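# Slide the tape roll onto the rod

## Task

Get the roll of tape threaded over the rod so that it stays there by itself, not only because the robot is holding it. At the finish, anything the robot is in contact with must not settle downward by more than roughly a fingernail's width once left alone, no motor of either hand may still show moving in hand_stopped_by, and nothing may be pushed or knocked off the table.

## Robot and tools

Robot: a humanoid upper body on a stand just past the table's -x edge, with two arms, left_arm (the robot's own left, on the +y side) and right_arm (on the -y side). Each ends in a five-finger hand; the left hand mirrors the right. Loose objects may occasionally get a small nudge from outside.

World frame (used in every reported pose): table top at z = 0, +z up, +x across the table away from the robot, +y to the robot's left. The table's near edge is at x = 0.18 m. Shoulders sit roughly 0.3-0.4 m above the table, about 0.10 m either side of centre; a hand point cannot get more than 0.62 m from its shoulder. The body may be slightly turned or tilted, and reported positions drift more at long reach.

Hand point: a spot 0.05 m in front of the palm where index pad and thumb tip meet in a pinch. Its own axes: +z along the straightened fingers (fingertips 0.06-0.07 m beyond it), +y out of the palm, +x across the palm toward the little finger on the right hand and toward the thumb on the left hand. A wrist bracket on the little-finger side protrudes and can collide with things.

Row layout (shared by execute_actions and move): 28 numbers, each in [-1, 1], always for both arms even if one is idle. Order: left_arm/dx, dy, dz, rx, ry, rz, then left_gripper/little, ring, middle, index, thumb_bend, thumb_turn, force_limit, speed, then the same 14 for right_arm/ and right_gripper/. dx, dy, dz, rx, ry, rz are an offset, not a pose: a displacement of that hand point expressed in its own hand-point axes, where 1.0 equals 0.6 m or 180 degrees; rx, ry, rz form a single rotation vector. The six finger values are absolute targets: +1 straight/open, -1 fully curled/closed; thumb_turn +1 sits beside the palm, -1 faces the fingers. A pinch is near index -0.22, thumb_bend -0.75, thumb_turn -0.57. force_limit maps -1..+1 onto about 0..10 N fingertip force (0..15 N for the two thumb motors) and only halts closing motors. speed maps -1..+1 from nearly still to full speed (full travel in 0.6 s); close at -0.9 or slower for a soft grip. There is no 'no change' value: to keep a hand as it is, resend its last eight numbers, or before any have been sent, its hand_measured six followed by hand_force_limit and hand_speed.

execute_actions(actions): a list of actions; each action is a list of up to 15 rows, each row lasting one 1/30 s step, the last row being held to fill 15 steps. Every row's offset is counted from the hand point's measured pose at the start of that action (for the first action, the last reported pose), not from the previous row. Per step the commanded pose is clipped to 70 mm and 16 degrees from the current pose, so big offsets may need several actions. An empty list just returns state and images.

move(target, speed, blocking): target is one 28-number row; its offsets are measured from the pose in the latest result that showed one. The arms travel in straight lines that finish together, lasting 0.5-10 s. speed is metres per second, 0.002 to 0.5 (default 0.25); rotation is capped at twice that in rad/s. Paths do not avoid obstacles or the other arm, and faster contact hits harder; aiming far beyond a contact presses harder. blocking=false returns after 0.5 s while motion continues; then only wait or stop are accepted until a result shows the move ended. The extra 'move:' line reports the ending (done, off_target, moving, held, fault), limits that acted (paced = clipped pose; held = steps blocked, after which the arm may suddenly go fast), and each hand point's distance to its goal.

wait(seconds): 0 to 10; the robot holds its last command. stop(): brakes a running move; braking needs space. zoom_image(camera, region): camera is cam_head, cam_high, cam_left_wrist or cam_right_wrist; region [x0, y0, x1, y1] in pixels of that camera's latest image, at most 504 by 504. Image sizes: cam_head and cam_high 504x504, wrist cameras 616x616. show_instructions(): shows the reference pages. finished_scene(scene): ends the current scene, given its number; irreversible, and the result says whether the goal was met.

Results: a state line with each hand point's position (m) and quaternion (wxyz) in the world frame; Hand target lines (where each arm is now being driven); hand_measured, hand_stopped_by (moving, target, force, stalled, fault) and hand_load_n, six values each in the order of the finger numbers. A dropped grip shows as loads near zero. 'pose unreachable' names an arm whose command was altered by the clearance check. Camera calibration lines appear when they change.

Gripping: a full-hand wrap with the thumb turned in front of the palm fits objects 0.035-0.08 m wide, centred toward the wrist from the hand point; turn the thumb before reaching. A finger motor starts only when its target changes by at least 0.01, then locks at target or force limit. A blocked motor reads moving until it times out, which would fail the task, so let fingers settle before finishing.

Avoid: arms or hands striking or pressing each other (a hard press ends the run); contact torque at a joint limit (wrist joints only 4.35 N m, others 21.7 N m), which freezes that arm for 10 s; MOTOR HOT warnings from long loaded holds, which lead to an arm dropping; dropping, slamming or shoving objects; anything leaving the table; and leaving the tape resting on a hand rather than on the rod.

Each tool is called after "Request:" as name(argument=value, ...) on one line, values as JSON.

Reference images:

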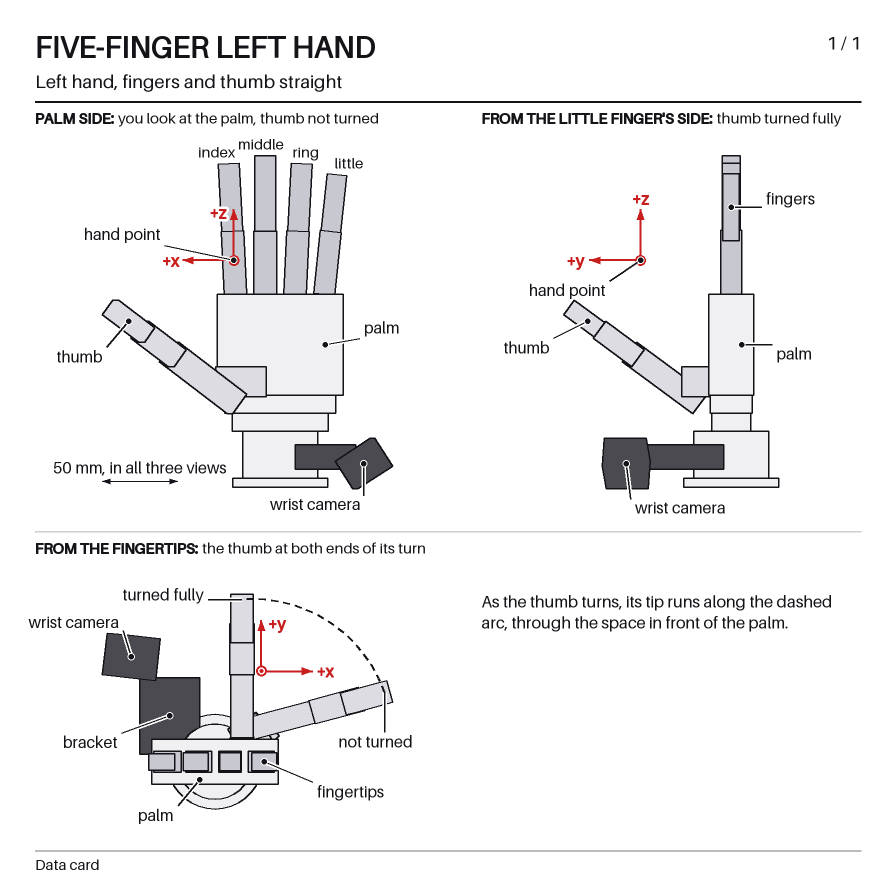

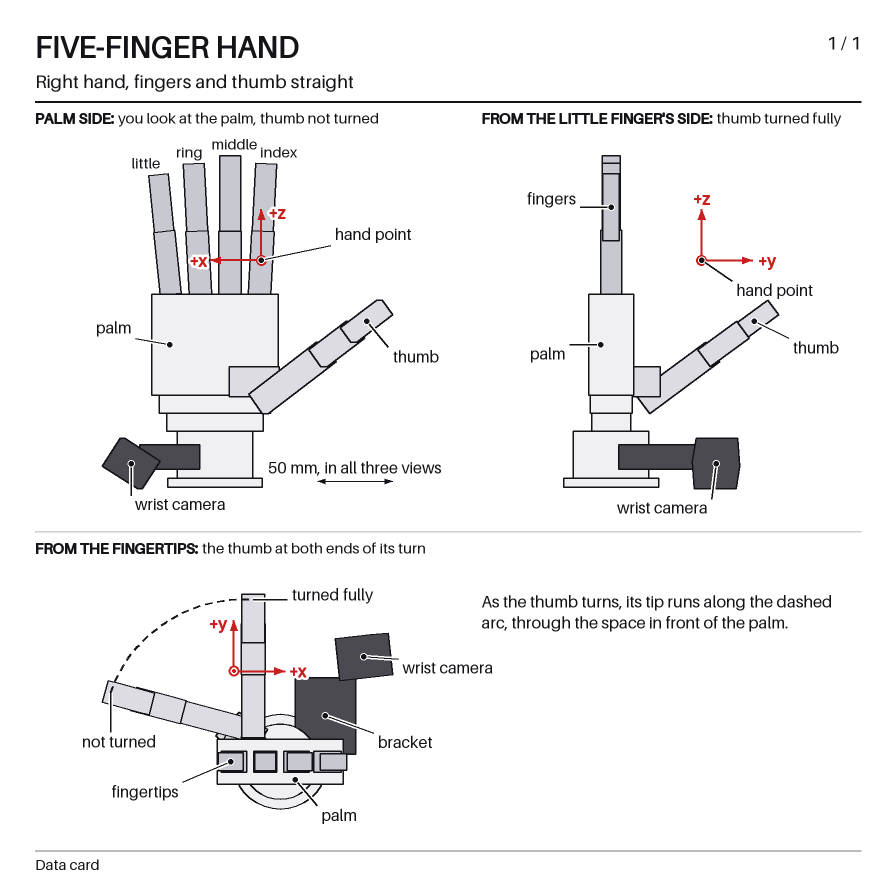

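## Session

I'll start by looking at the current state of the scene.

Request:
execute_actions(actions=[])

Scene clock: 0.00 s.
left_arm: end_effector_position=(+0.2236, +0.1085, +0.3787) hand_measured=(+1.000, +1.000, +1.000, +1.000, +1.000, +1.000) hand_load_n=(+0.0, +0.0, +0.0, +0.0, +0.0, +0.0) hand_stopped_by=(target, target, target, target, target, target) hand_force_limit=0.00 hand_speed=-0.80 end_effector_quat_wxyz=(+0.111, +0.190, -0.160, +0.962) | right_arm: end_effector_position=(+0.1286, -0.0754, +0.3872) hand_measured=(+1.000, +1.000, +1.000, +1.000, +1.000, +1.000) hand_load_n=(+0.0, +0.0, +0.0, +0.0, +0.0, +0.0) hand_stopped_by=(target, target, target, target, target, target) hand_force_limit=0.00 hand_speed=-0.80 end_effector_quat_wxyz=(+0.955, -0.296, +0.017, -0.019)
Joint positions: left_arm=[-0.029  0.445  0.266 -0.444 -0.604 -0.873 -0.423] | right_arm=[-0.153 -0.529 -0.227 -0.587  0.404 -1.041  0.395]
Joint velocities: left_arm=[-0.014  0.003 -0.008  0.    -0.015  0.     0.   ] | right_arm=[0.008 0.008 0.011 0.002 0.02  0.    0.   ]
Hand target (left_arm): +0.224, +0.109, +0.379; +0.111, +0.190, -0.160, +0.962
Hand target (right_arm): +0.129, -0.075, +0.387; +0.955, -0.296, +0.017, -0.019

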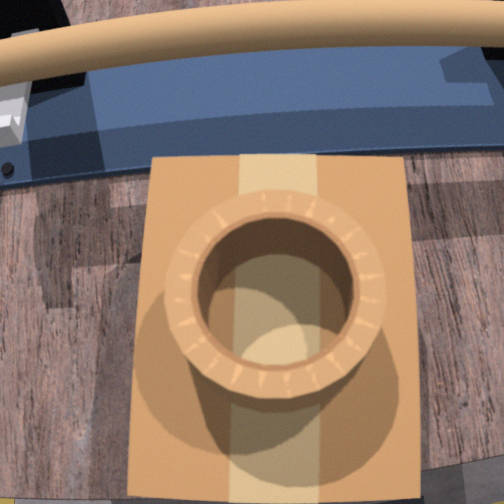

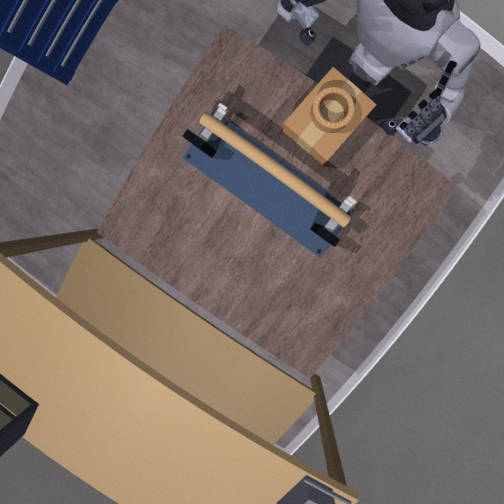

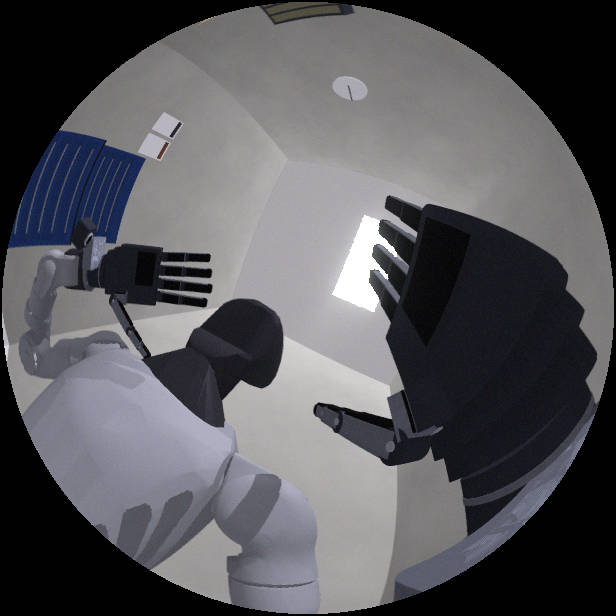

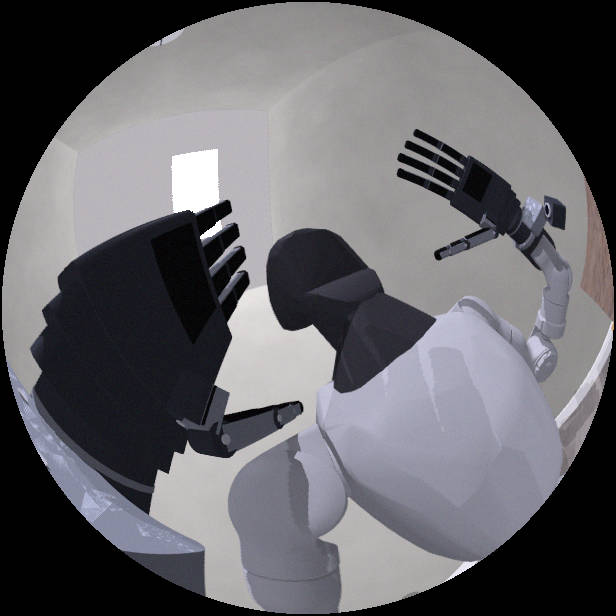

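Request:
zoom_image(camera="cam_high", region=[160, 50, 400, 290])

Request:
zoom_image(camera="cam_high", region=[170, 90, 260, 180])

Request:
zoom_image(camera="cam_high", region=[295, 180, 385, 270])

Request:
zoom_image(camera="cam_head", region=[0, 0, 200, 200])

Region (160, 50, 400, 290) of cam_high's 504x504 image, scaled by 2.100, with more detail than that image has.

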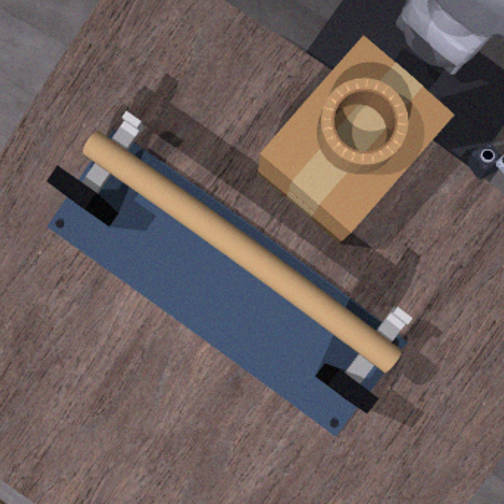

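Region (170, 90, 260, 180) of cam_high's 504x504 image, scaled by 5.600, with more detail than that image has.

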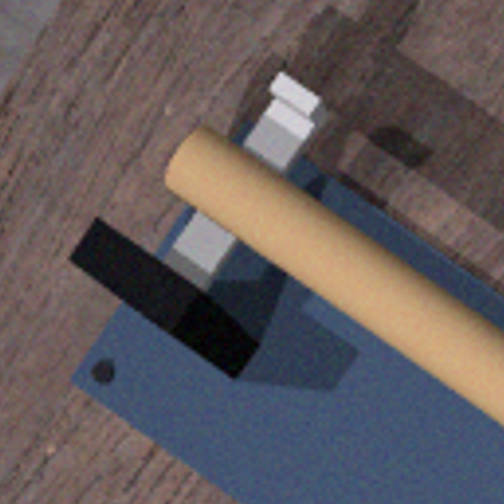

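Region (295, 180, 385, 270) of cam_high's 504x504 image, scaled by 5.600, with more detail than that image has.

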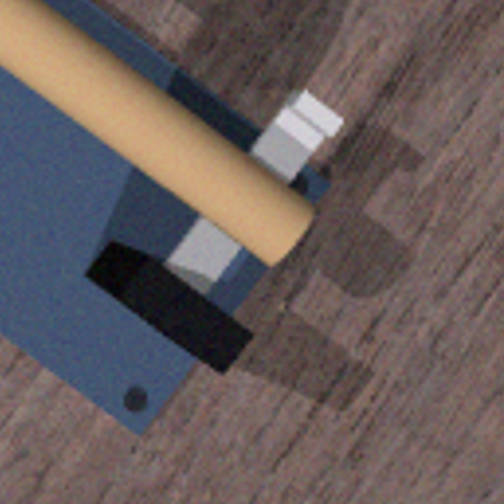

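Region (0, 0, 200, 200) of cam_head's 504x504 image, scaled by 2.520, with more detail than that image has.

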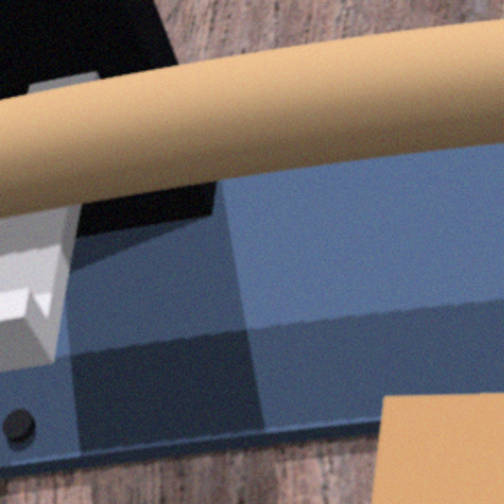

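Request:
zoom_image(camera="cam_head", region=[384, 384, 504, 504])

Request:
zoom_image(camera="cam_head", region=[0, 384, 160, 504])

Request:
zoom_image(camera="cam_head", region=[150, 170, 402, 422])

Request:
zoom_image(camera="cam_high", region=[275, 60, 385, 170])

Region (384, 384, 504, 504) of cam_head's 504x504 image, scaled by 4.200, with more detail than that image has.

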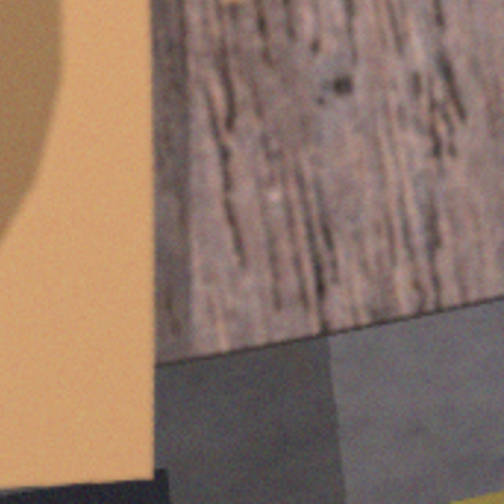

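Region (0, 384, 160, 504) of cam_head's 504x504 image, scaled by 3.150, with more detail than that image has; it fills the top 378 rows of this view, and the rest is white.

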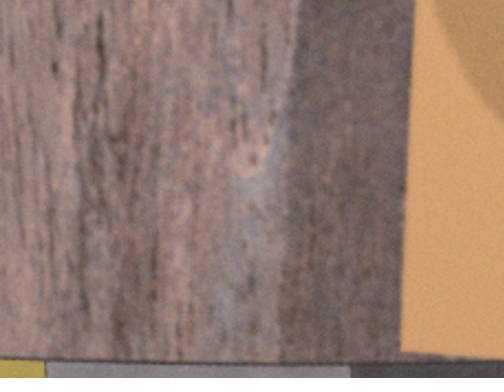

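Region (150, 170, 402, 422) of cam_head's 504x504 image, scaled by 2.000, with more detail than that image has.

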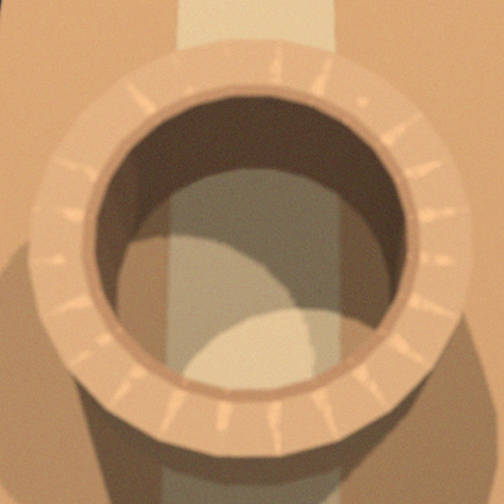

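Region (275, 60, 385, 170) of cam_high's 504x504 image, scaled by 4.582, with more detail than that image has.

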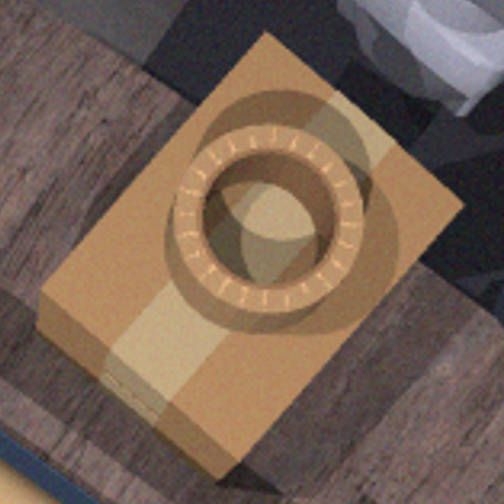

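Request:
move(target=[-0.1558, 0.1658, -0.18, -0.4211, -0.0801, 0.2085, -1, -1, 0.6, 0.6, -0.2, -1, 0, 0.3, 0.609, 0.163, -0.2307, -0.3654, 0.5153, -0.1226, 0.9, 0.9, 0.9, 0.9, 1, -1, 0, 0.3], speed=0.4)

Scene clock: 123.13 s.
left_arm: end_effector_position=(+0.2393, +0.0314, +0.2209) hand_measured=(-1.000, -1.000, +0.600, +0.600, -0.200, -1.000) hand_load_n=(+0.0, +0.0, +0.0, +0.0, +0.0, +0.0) hand_stopped_by=(target, target, target, target, target, target) hand_force_limit=0.00 hand_speed=0.30 end_effector_quat_wxyz=(+0.099, -0.120, +0.766, -0.624) | right_arm: end_effector_position=(+0.4903, -0.1130, +0.2023) hand_measured=(+0.900, +0.900, +0.900, +0.900, +1.000, -1.000) hand_load_n=(+0.0, +0.0, +0.0, +0.0, +0.0, +0.0) hand_stopped_by=(target, target, target, target, target, target) hand_force_limit=0.00 hand_speed=0.30 end_effector_quat_wxyz=(-0.328, +0.600, -0.637, +0.356)
Joint positions: left_arm=[-0.142  1.12   0.405 -0.624 -0.082 -0.591 -0.787] | right_arm=[-1.592 -0.703  0.95   0.229 -0.418  0.83   0.901]
Joint velocities: left_arm=[-0.005  0.012  0.003  0.     0.011  0.     0.   ] | right_arm=[ 0.002  0.015 -0.014  0.002 -0.008 -0.004  0.002]
Hand target (left_arm): +0.240, +0.031, +0.220; +0.101, -0.119, +0.768, -0.621
Hand target (right_arm): +0.490, -0.112, +0.201; -0.327, +0.602, -0.636, +0.354
Off the commanded pose (left_arm): 0.010 m, 2 deg.
Off the commanded pose (right_arm): 0.024 m, 3 deg.
move: off_target (left_arm, right_arm); limits=held; held on 1 of 94 steps (right_arm)
pose unreachable (right arm): on one or more control steps of this call, first in action 0 (counted from 0), this arm could not follow its commanded pose, so it was not sent that pose on those steps. It may still have moved: this result reports where it is.
cause: the commanded pose would bring a part of the arm (just beyond joint 7 (wrist yaw)) too close to the robot's own body.
camera_calibration (this result's frames):
cam_left_wrist: T_world_to_cam=[[0.113954, -0.18, 0.977044, -0.237532], [-0.959006, 0.236913, 0.155497, 0.186354], [-0.259463, -0.954711, -0.145624, 0.249569], [0, 0, 0, 1]] pos_world=[0.270536, 0.151361, 0.239445]
cam_right_wrist: T_world_to_cam=[[-0.531568, 0.132333, -0.836614, 0.440177], [-0.346526, 0.867301, 0.357363, 0.194809], [0.772887, 0.479871, -0.415173, -0.109647], [0, 0, 0, 1]] pos_world=[0.386236, -0.174592, 0.253118]

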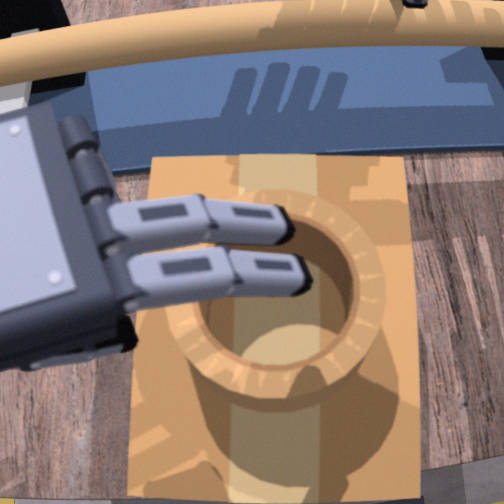

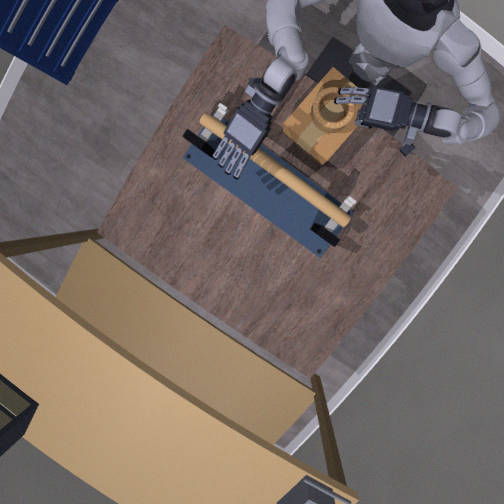

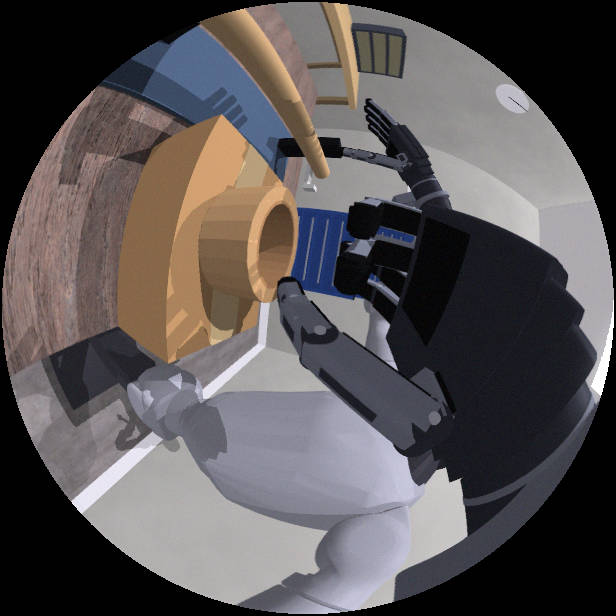

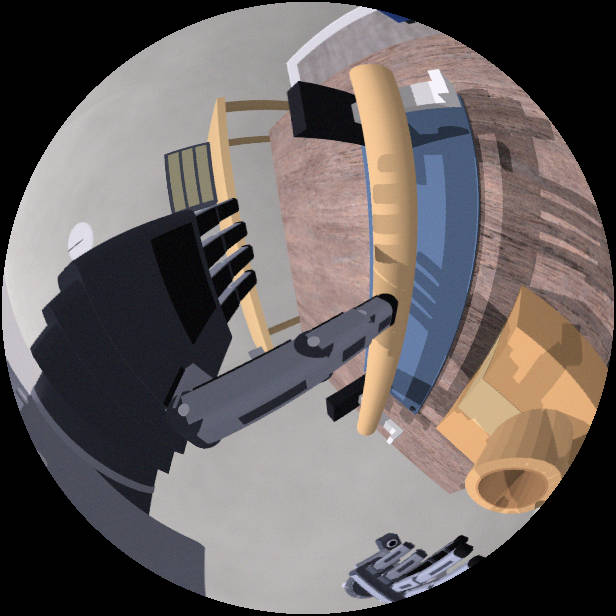

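Request:
zoom_image(camera="cam_left_wrist", region=[180, 160, 380, 360])

Region (180, 160, 380, 360) of cam_left_wrist's 616x616 image, scaled by 2.520, with more detail than that image has.

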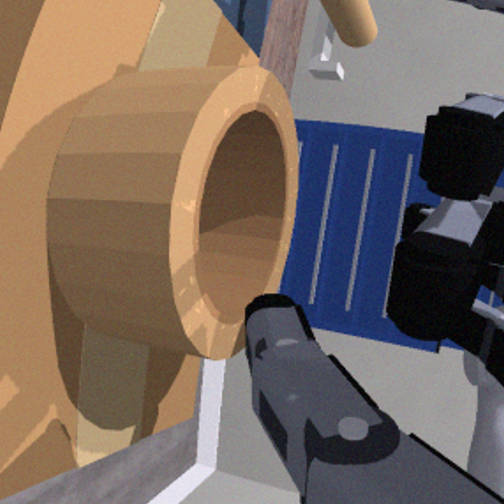

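Request:
zoom_image(camera="cam_right_wrist", region=[270, 50, 490, 270])

Request:
zoom_image(camera="cam_right_wrist", region=[280, 240, 500, 460])

Region (270, 50, 490, 270) of cam_right_wrist's 616x616 image, scaled by 2.291, with more detail than that image has.

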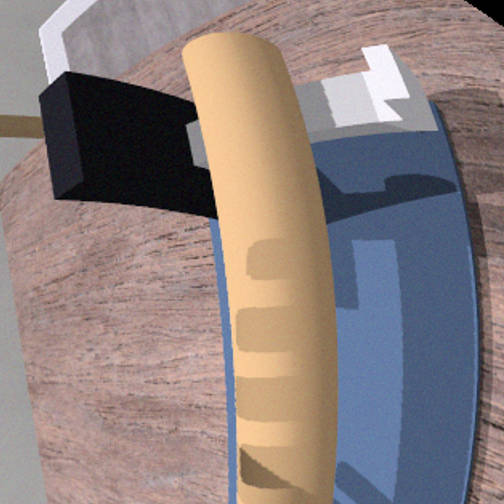

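Region (280, 240, 500, 460) of cam_right_wrist's 616x616 image, scaled by 2.291, with more detail than that image has.

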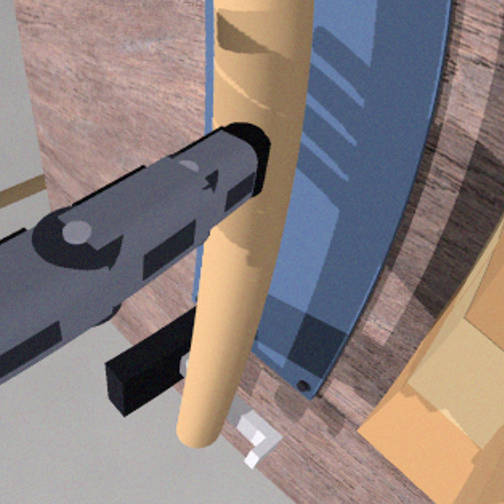

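Request:
move(target=[-0.0093, 0.0484, 0.0131, 0, 0, 0, -1, -1, 0.6, 0.6, -0.2, -1, 0, 0.3, -0.055, 0.0722, 0.0327, 0.0394, -0.0143, -0.0045, 0.9, 0.9, 0.9, 0.9, 1, -1, 0, 0.3], speed=0.15)

Scene clock: 193.13 s.
left_arm: end_effector_position=(+0.2451, +0.0332, +0.1921) hand_measured=(-1.000, -1.000, +0.600, +0.600, -0.200, -1.000) hand_load_n=(+0.0, +0.0, +0.0, +0.0, +0.0, +0.0) hand_stopped_by=(target, target, target, target, target, target) hand_force_limit=0.00 hand_speed=0.30 end_effector_quat_wxyz=(+0.100, -0.121, +0.765, -0.624) | right_arm: end_effector_position=(+0.4866, -0.0767, +0.1512) hand_measured=(+0.900, +0.900, +0.900, +0.900, +1.000, -1.000) hand_load_n=(+0.0, +0.0, +0.0, +0.0, +0.0, +0.0) hand_stopped_by=(target, target, target, target, target, target) hand_force_limit=0.00 hand_speed=0.30 end_effector_quat_wxyz=(-0.375, +0.597, -0.600, +0.379)
Joint positions: left_arm=[-0.128  1.012  0.324 -0.545  0.065 -0.715 -0.758] | right_arm=[-1.382 -0.592  0.989  0.074 -0.5    0.962  0.646]
Joint velocities: left_arm=[ 0.011 -0.006 -0.002  0.     0.014  0.     0.   ] | right_arm=[-0.003  0.005 -0.002  0.002  0.005  0.    -0.001]
Hand target (left_arm): +0.246, +0.033, +0.191; +0.100, -0.121, +0.765, -0.624
Hand target (right_arm): +0.488, -0.079, +0.153; -0.375, +0.594, -0.600, +0.383
Off the commanded pose (left_arm): 0.002 m, 0 deg.
Off the commanded pose (right_arm): 0.005 m, 1 deg.
move: off_target (right_arm)
camera_calibration (this result's frames):
cam_left_wrist: T_world_to_cam=[[0.114549, -0.177281, 0.977471, -0.210014], [-0.959498, 0.235176, 0.155096, 0.196227], [-0.257374, -0.955648, -0.143161, 0.247652], [0, 0, 0, 1]] pos_world=[0.276076, 0.153289, 0.210303]
cam_right_wrist: T_world_to_cam=[[-0.440149, 0.105802, -0.891669, 0.352516], [-0.434168, 0.844156, 0.314481, 0.227647], [0.785981, 0.525553, -0.325619, -0.161791], [0, 0, 0, 1]] pos_world=[0.381161, -0.144437, 0.190055]

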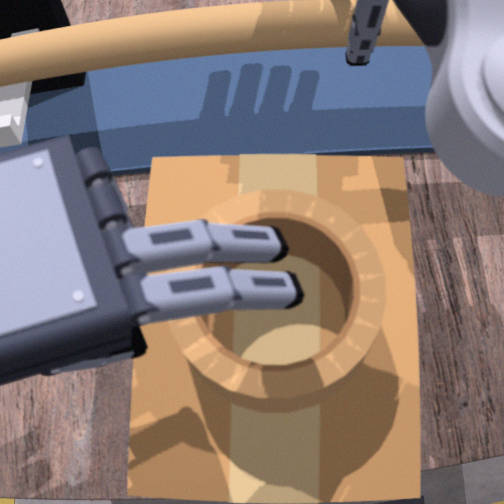

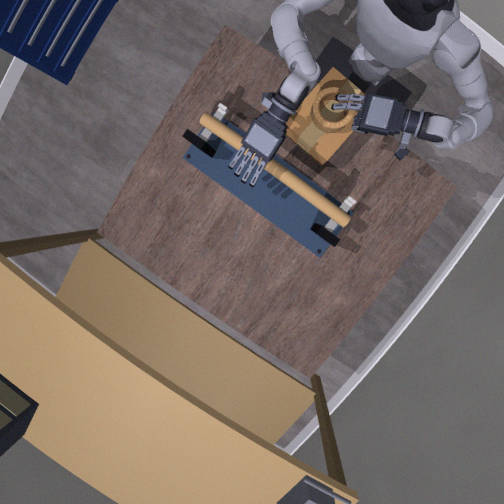

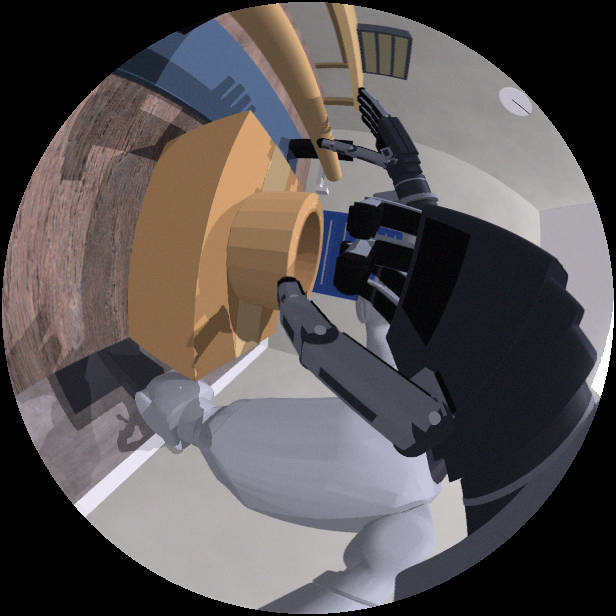

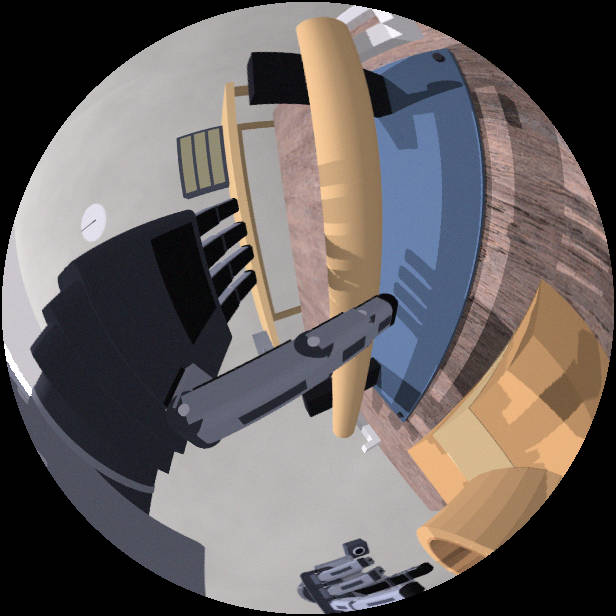

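Request:
zoom_image(camera="cam_left_wrist", region=[210, 175, 370, 335])

Request:
zoom_image(camera="cam_right_wrist", region=[250, 130, 450, 330])

Region (210, 175, 370, 335) of cam_left_wrist's 616x616 image, scaled by 3.150, with more detail than that image has.

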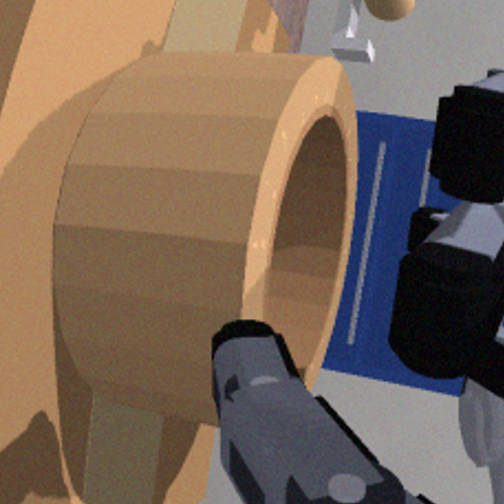

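Region (250, 130, 450, 330) of cam_right_wrist's 616x616 image, scaled by 2.520, with more detail than that image has.

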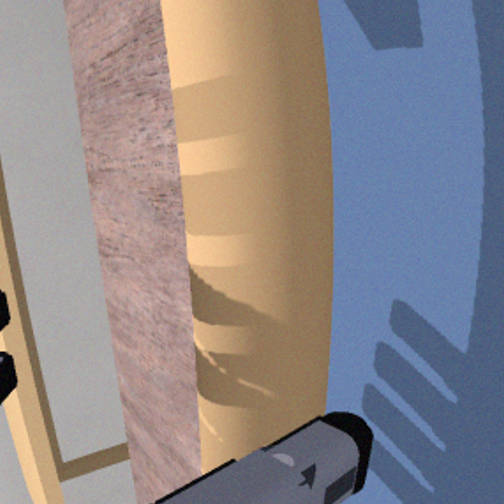

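Request:
zoom_image(camera="cam_right_wrist", region=[380, 260, 616, 560])

Region (380, 260, 616, 560) of cam_right_wrist's 616x616 image, scaled by 1.680, with more detail than that image has; it fills the left 396 columns of this view, and the rest is white.

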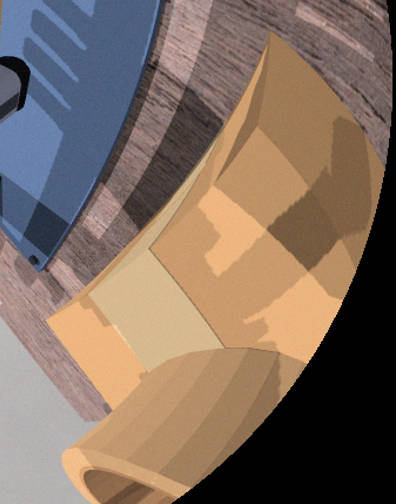

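Request:
move(target=[0, 0.055, 0.022, 0, 0, 0, -1, -1, 0.6, 0.6, -0.2, -1, 0, 0.3, 0, 0.0967, 0.0452, 0, 0.0043, 0.0021, 0.9, 0.9, 0.9, 0.9, 1, -1, 0, 0.3], speed=0.08)

Scene clock: 232.70 s.
left_arm: end_effector_position=(+0.2473, +0.0293, +0.1582) hand_measured=(-1.000, -1.000, +0.600, +0.600, -0.200, -1.000) hand_load_n=(+0.0, +0.0, +0.0, +0.0, +0.0, +0.0) hand_stopped_by=(target, target, target, target, target, target) hand_force_limit=0.00 hand_speed=0.30 end_effector_quat_wxyz=(+0.101, -0.122, +0.764, -0.625) | right_arm: end_effector_position=(+0.4879, -0.0758, +0.0874) hand_measured=(+0.900, +0.900, +0.900, +0.900, +1.000, -1.000) hand_load_n=(+0.0, +0.0, +0.0, +0.0, +0.0, +0.0) hand_stopped_by=(target, target, target, target, target, target) hand_force_limit=0.00 hand_speed=0.30 end_effector_quat_wxyz=(-0.373, +0.592, -0.605, +0.381)
Joint positions: left_arm=[-0.115  0.874  0.25  -0.468  0.248 -0.835 -0.714] | right_arm=[-1.223 -0.478  0.995  0.23  -0.5    0.885  0.419]
Joint velocities: left_arm=[-0.006  0.    -0.005 -0.005  0.    -0.001  0.   ] | right_arm=[ 0.     0.008  0.003 -0.003 -0.011 -0.001  0.   ]
Hand target (left_arm): +0.248, +0.029, +0.157; +0.101, -0.122, +0.765, -0.625
Hand target (right_arm): +0.488, -0.075, +0.088; -0.375, +0.592, -0.604, +0.381
Off the commanded pose (left_arm): 0.002 m, 0 deg.
Off the commanded pose (right_arm): 0.002 m, 0 deg.
move: done
camera_calibration (this result's frames):
cam_left_wrist: T_world_to_cam=[[0.114069, -0.174324, 0.978059, -0.177901], [-0.960285, 0.23299, 0.153523, 0.205051], [-0.254641, -0.956727, -0.140824, 0.238637], [0, 0, 0, 1]] pos_world=[0.277967, 0.149523, 0.176123]
cam_right_wrist: T_world_to_cam=[[-0.438241, 0.11491, -0.891482, 0.295783], [-0.422546, 0.849038, 0.317157, 0.242009], [0.793347, 0.515684, -0.323529, -0.188555], [0, 0, 0, 1]] pos_world=[0.381474, -0.142228, 0.125927]

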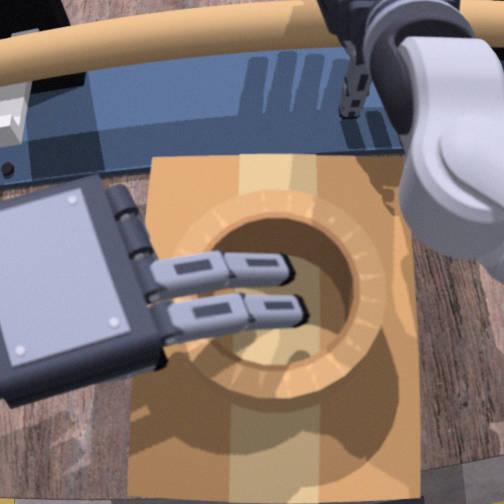

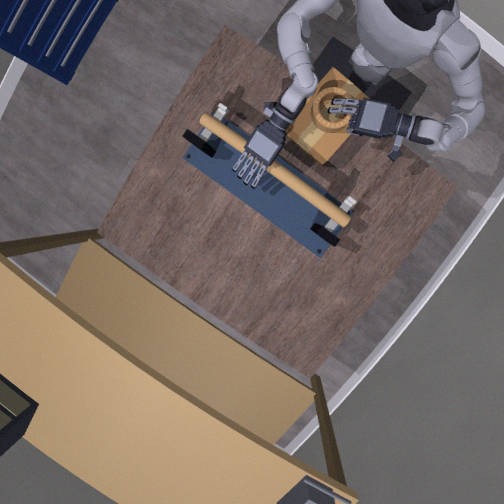

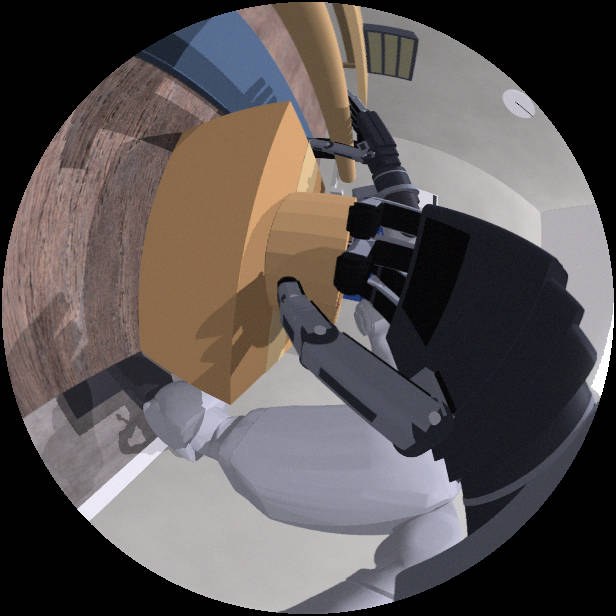

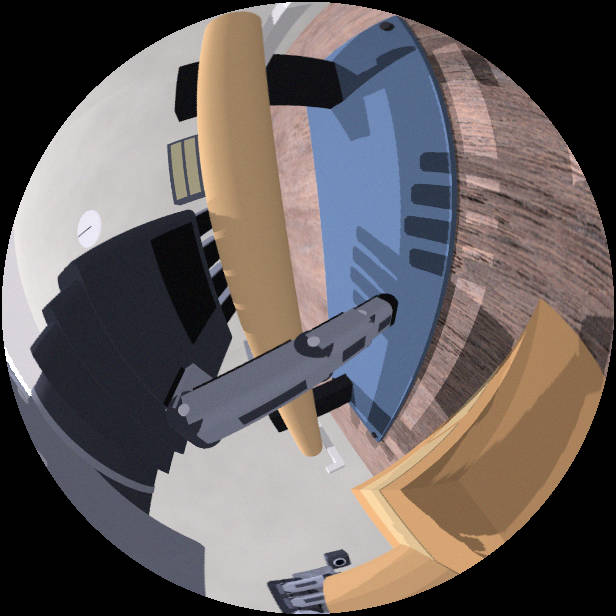

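Request:
zoom_image(camera="cam_right_wrist", region=[150, 140, 370, 360])

Request:
zoom_image(camera="cam_left_wrist", region=[240, 180, 400, 340])

Region (150, 140, 370, 360) of cam_right_wrist's 616x616 image, scaled by 2.291, with more detail than that image has.

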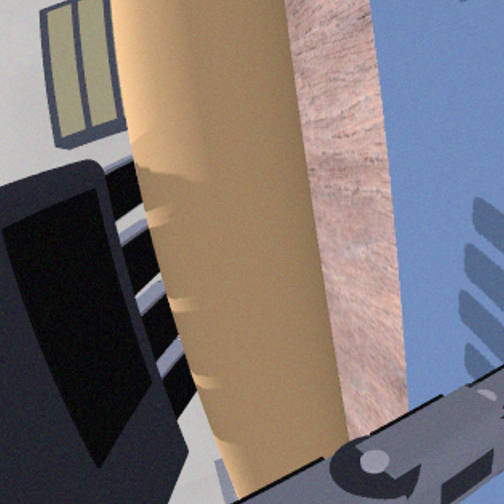

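Region (240, 180, 400, 340) of cam_left_wrist's 616x616 image, scaled by 3.150, with more detail than that image has.

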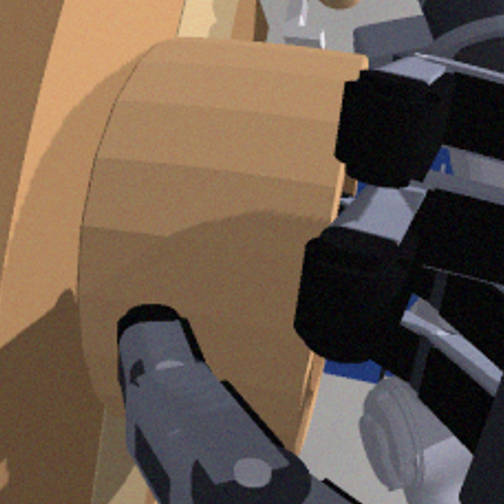

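Request:
move(target=[0, -0.0057, 0.0107, 0, 0, 0, -1, -1, -0.6, -0.6, -0.2, -1, 0.4, -0.6, 0, 0.0117, 0.0133, 0, 0, 0, -1, -1, -1, -1, 1, -1, 0.6, -0.4], speed=0.03)

Scene clock: 258.43 s.
left_arm: end_effector_position=(+0.2495, +0.0225, +0.1609) hand_measured=(-1.000, -1.000, -0.082, -0.084, -0.194, -1.000) hand_load_n=(+0.0, +0.0, +9.5, +8.0, +11.5, -1.0) hand_stopped_by=(target, target, force, force, target, target) hand_force_limit=0.40 hand_speed=-0.60 end_effector_quat_wxyz=(+0.100, -0.122, +0.763, -0.627) | right_arm: end_effector_position=(+0.4931, -0.0758, +0.0791) hand_measured=(-0.992, -0.918, -0.894, -0.862, +1.000, -1.000) hand_load_n=(+0.0, +0.5, +3.5, +1.5, +0.0, +1.0) hand_stopped_by=(force, force, force, force, target, target) hand_force_limit=0.60 hand_speed=-0.40 end_effector_quat_wxyz=(-0.374, +0.591, -0.604, +0.382)
Joint positions: left_arm=[-0.146  0.873  0.219 -0.488  0.256 -0.79  -0.716] | right_arm=[-1.216 -0.447  0.985  0.309 -0.494  0.834  0.376]
Joint velocities: left_arm=[ 0.012 -0.002 -0.003  0.     0.     0.     0.   ] | right_arm=[-0.003 -0.008  0.     0.003 -0.02   0.     0.   ]
Hand target (left_arm): +0.249, +0.022, +0.160; +0.100, -0.122, +0.764, -0.625
Hand target (right_arm): +0.493, -0.076, +0.078; -0.374, +0.591, -0.605, +0.381
Off the commanded pose (left_arm): 0.001 m, 0 deg.
Off the commanded pose (right_arm): 0.002 m, 0 deg.
move: done
camera_calibration (this result's frames):
cam_left_wrist: T_world_to_cam=[[0.114731, -0.17054, 0.978648, -0.182292], [-0.959997, 0.234273, 0.153369, 0.208255], [-0.255427, -0.957096, -0.136839, 0.232652], [0, 0, 0, 1]] pos_world=[0.280264, 0.142794, 0.178296]
cam_right_wrist: T_world_to_cam=[[-0.434997, 0.115238, -0.893028, 0.289226], [-0.42398, 0.848738, 0.316045, 0.247617], [0.794367, 0.516104, -0.32034, -0.196094], [0, 0, 0, 1]] pos_world=[0.386568, -0.142287, 0.117212]

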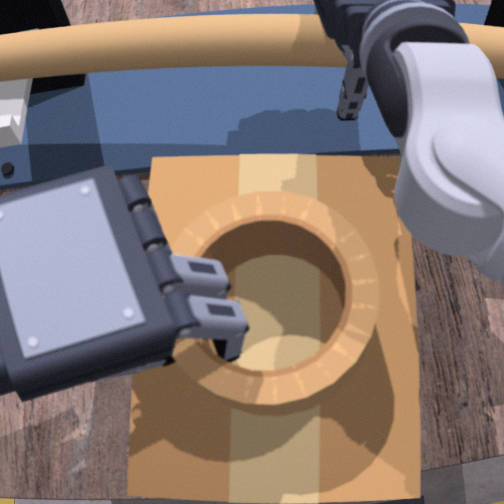

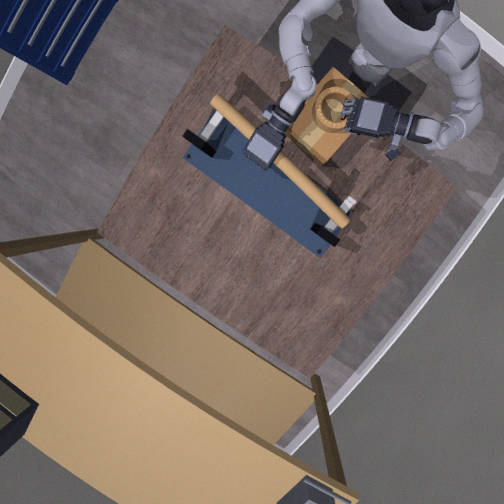

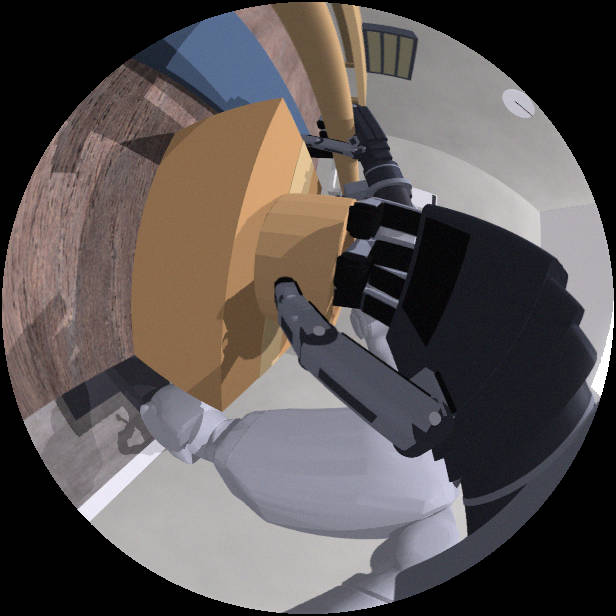

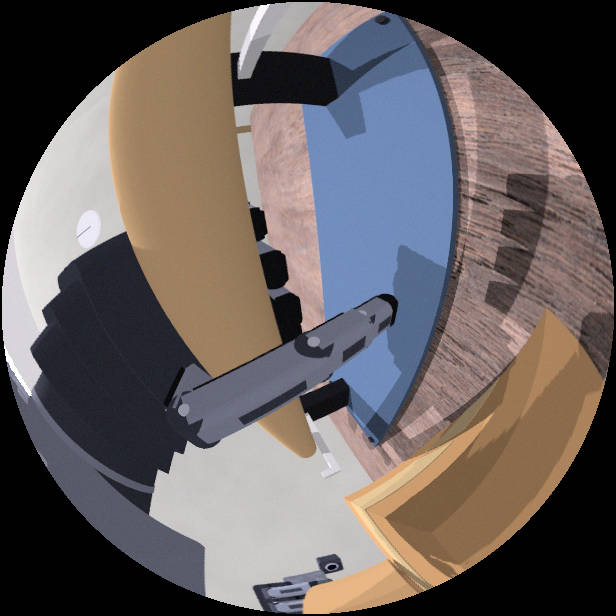

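Request:
move(target=[0, 0, 0, 0, 0, 0, -1, -1, -0.6, -0.6, -0.2, -1, 0.4, -0.6, 0, 0, 0, 0, 0, 0, -1, -1, -1, -1, -1, -1, 0.6, -0.4], speed=0.03)

Scene clock: 263.53 s.
left_arm: end_effector_position=(+0.2495, +0.0225, +0.1609) hand_measured=(-1.000, -1.000, -0.082, -0.084, -0.194, -1.000) hand_load_n=(+0.0, +0.0, +9.5, +8.0, +11.5, -1.0) hand_stopped_by=(target, target, force, force, target, target) hand_force_limit=0.40 hand_speed=-0.60 end_effector_quat_wxyz=(+0.100, -0.122, +0.763, -0.627) | right_arm: end_effector_position=(+0.4931, -0.0758, +0.0791) hand_measured=(-0.992, -0.918, -0.894, -0.860, +0.558, -1.000) hand_load_n=(+0.5, +5.0, +7.5, +5.5, +11.5, +6.5) hand_stopped_by=(force, force, force, force, force, target) hand_force_limit=0.60 hand_speed=-0.40 end_effector_quat_wxyz=(-0.374, +0.591, -0.604, +0.382)
Joint positions: left_arm=[-0.146  0.873  0.219 -0.488  0.256 -0.79  -0.716] | right_arm=[-1.216 -0.447  0.985  0.309 -0.494  0.834  0.376]
Joint velocities: left_arm=[-0.009  0.002 -0.012 -0.005 -0.002  0.     0.   ] | right_arm=[ 0.    -0.009 -0.006  0.003  0.     0.     0.   ]
Hand target (left_arm): +0.250, +0.022, +0.161; +0.100, -0.122, +0.763, -0.627
Hand target (right_arm): +0.493, -0.076, +0.079; -0.374, +0.591, -0.604, +0.382
Off the commanded pose (left_arm): 0.000 m, 0 deg.
Off the commanded pose (right_arm): 0.000 m, 0 deg.
move: done
camera_calibration (this result's frames):
cam_left_wrist: T_world_to_cam=[[0.114731, -0.17054, 0.978648, -0.182292], [-0.959997, 0.234273, 0.153369, 0.208255], [-0.255427, -0.957096, -0.136839, 0.232652], [0, 0, 0, 1]] pos_world=[0.280264, 0.142793, 0.178296]
cam_right_wrist: T_world_to_cam=[[-0.434984, 0.115244, -0.893033, 0.289225], [-0.424011, 0.848718, 0.316056, 0.247614], [0.794357, 0.516135, -0.320314, -0.196092], [0, 0, 0, 1]] pos_world=[0.386567, -0.142276, 0.117216]

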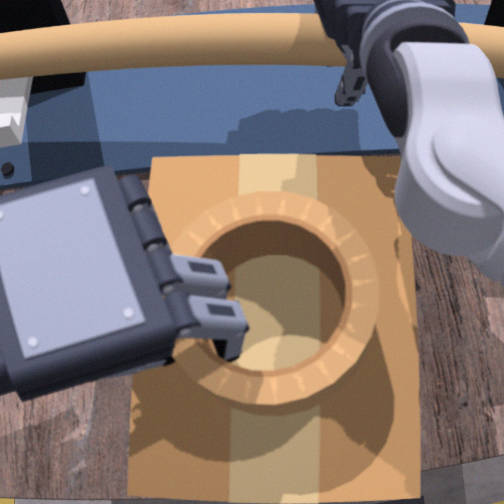

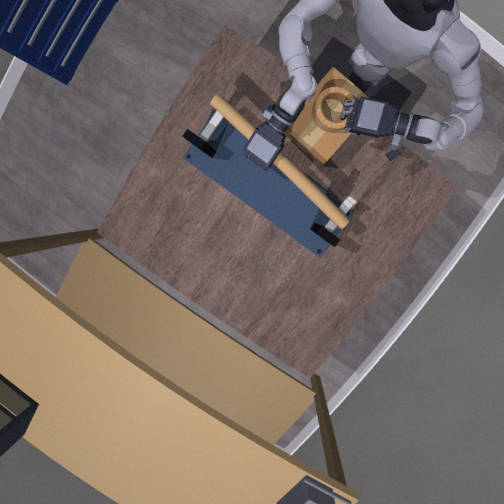

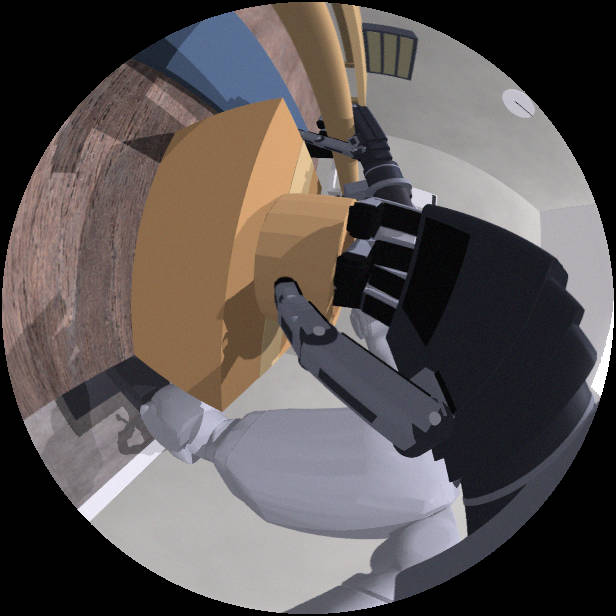

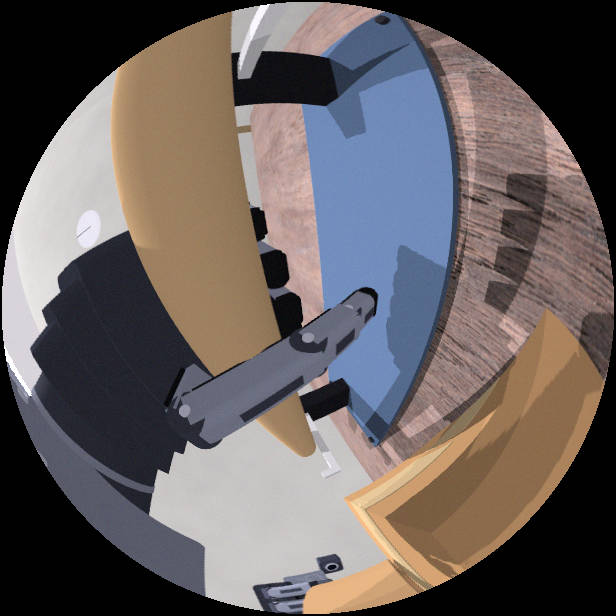

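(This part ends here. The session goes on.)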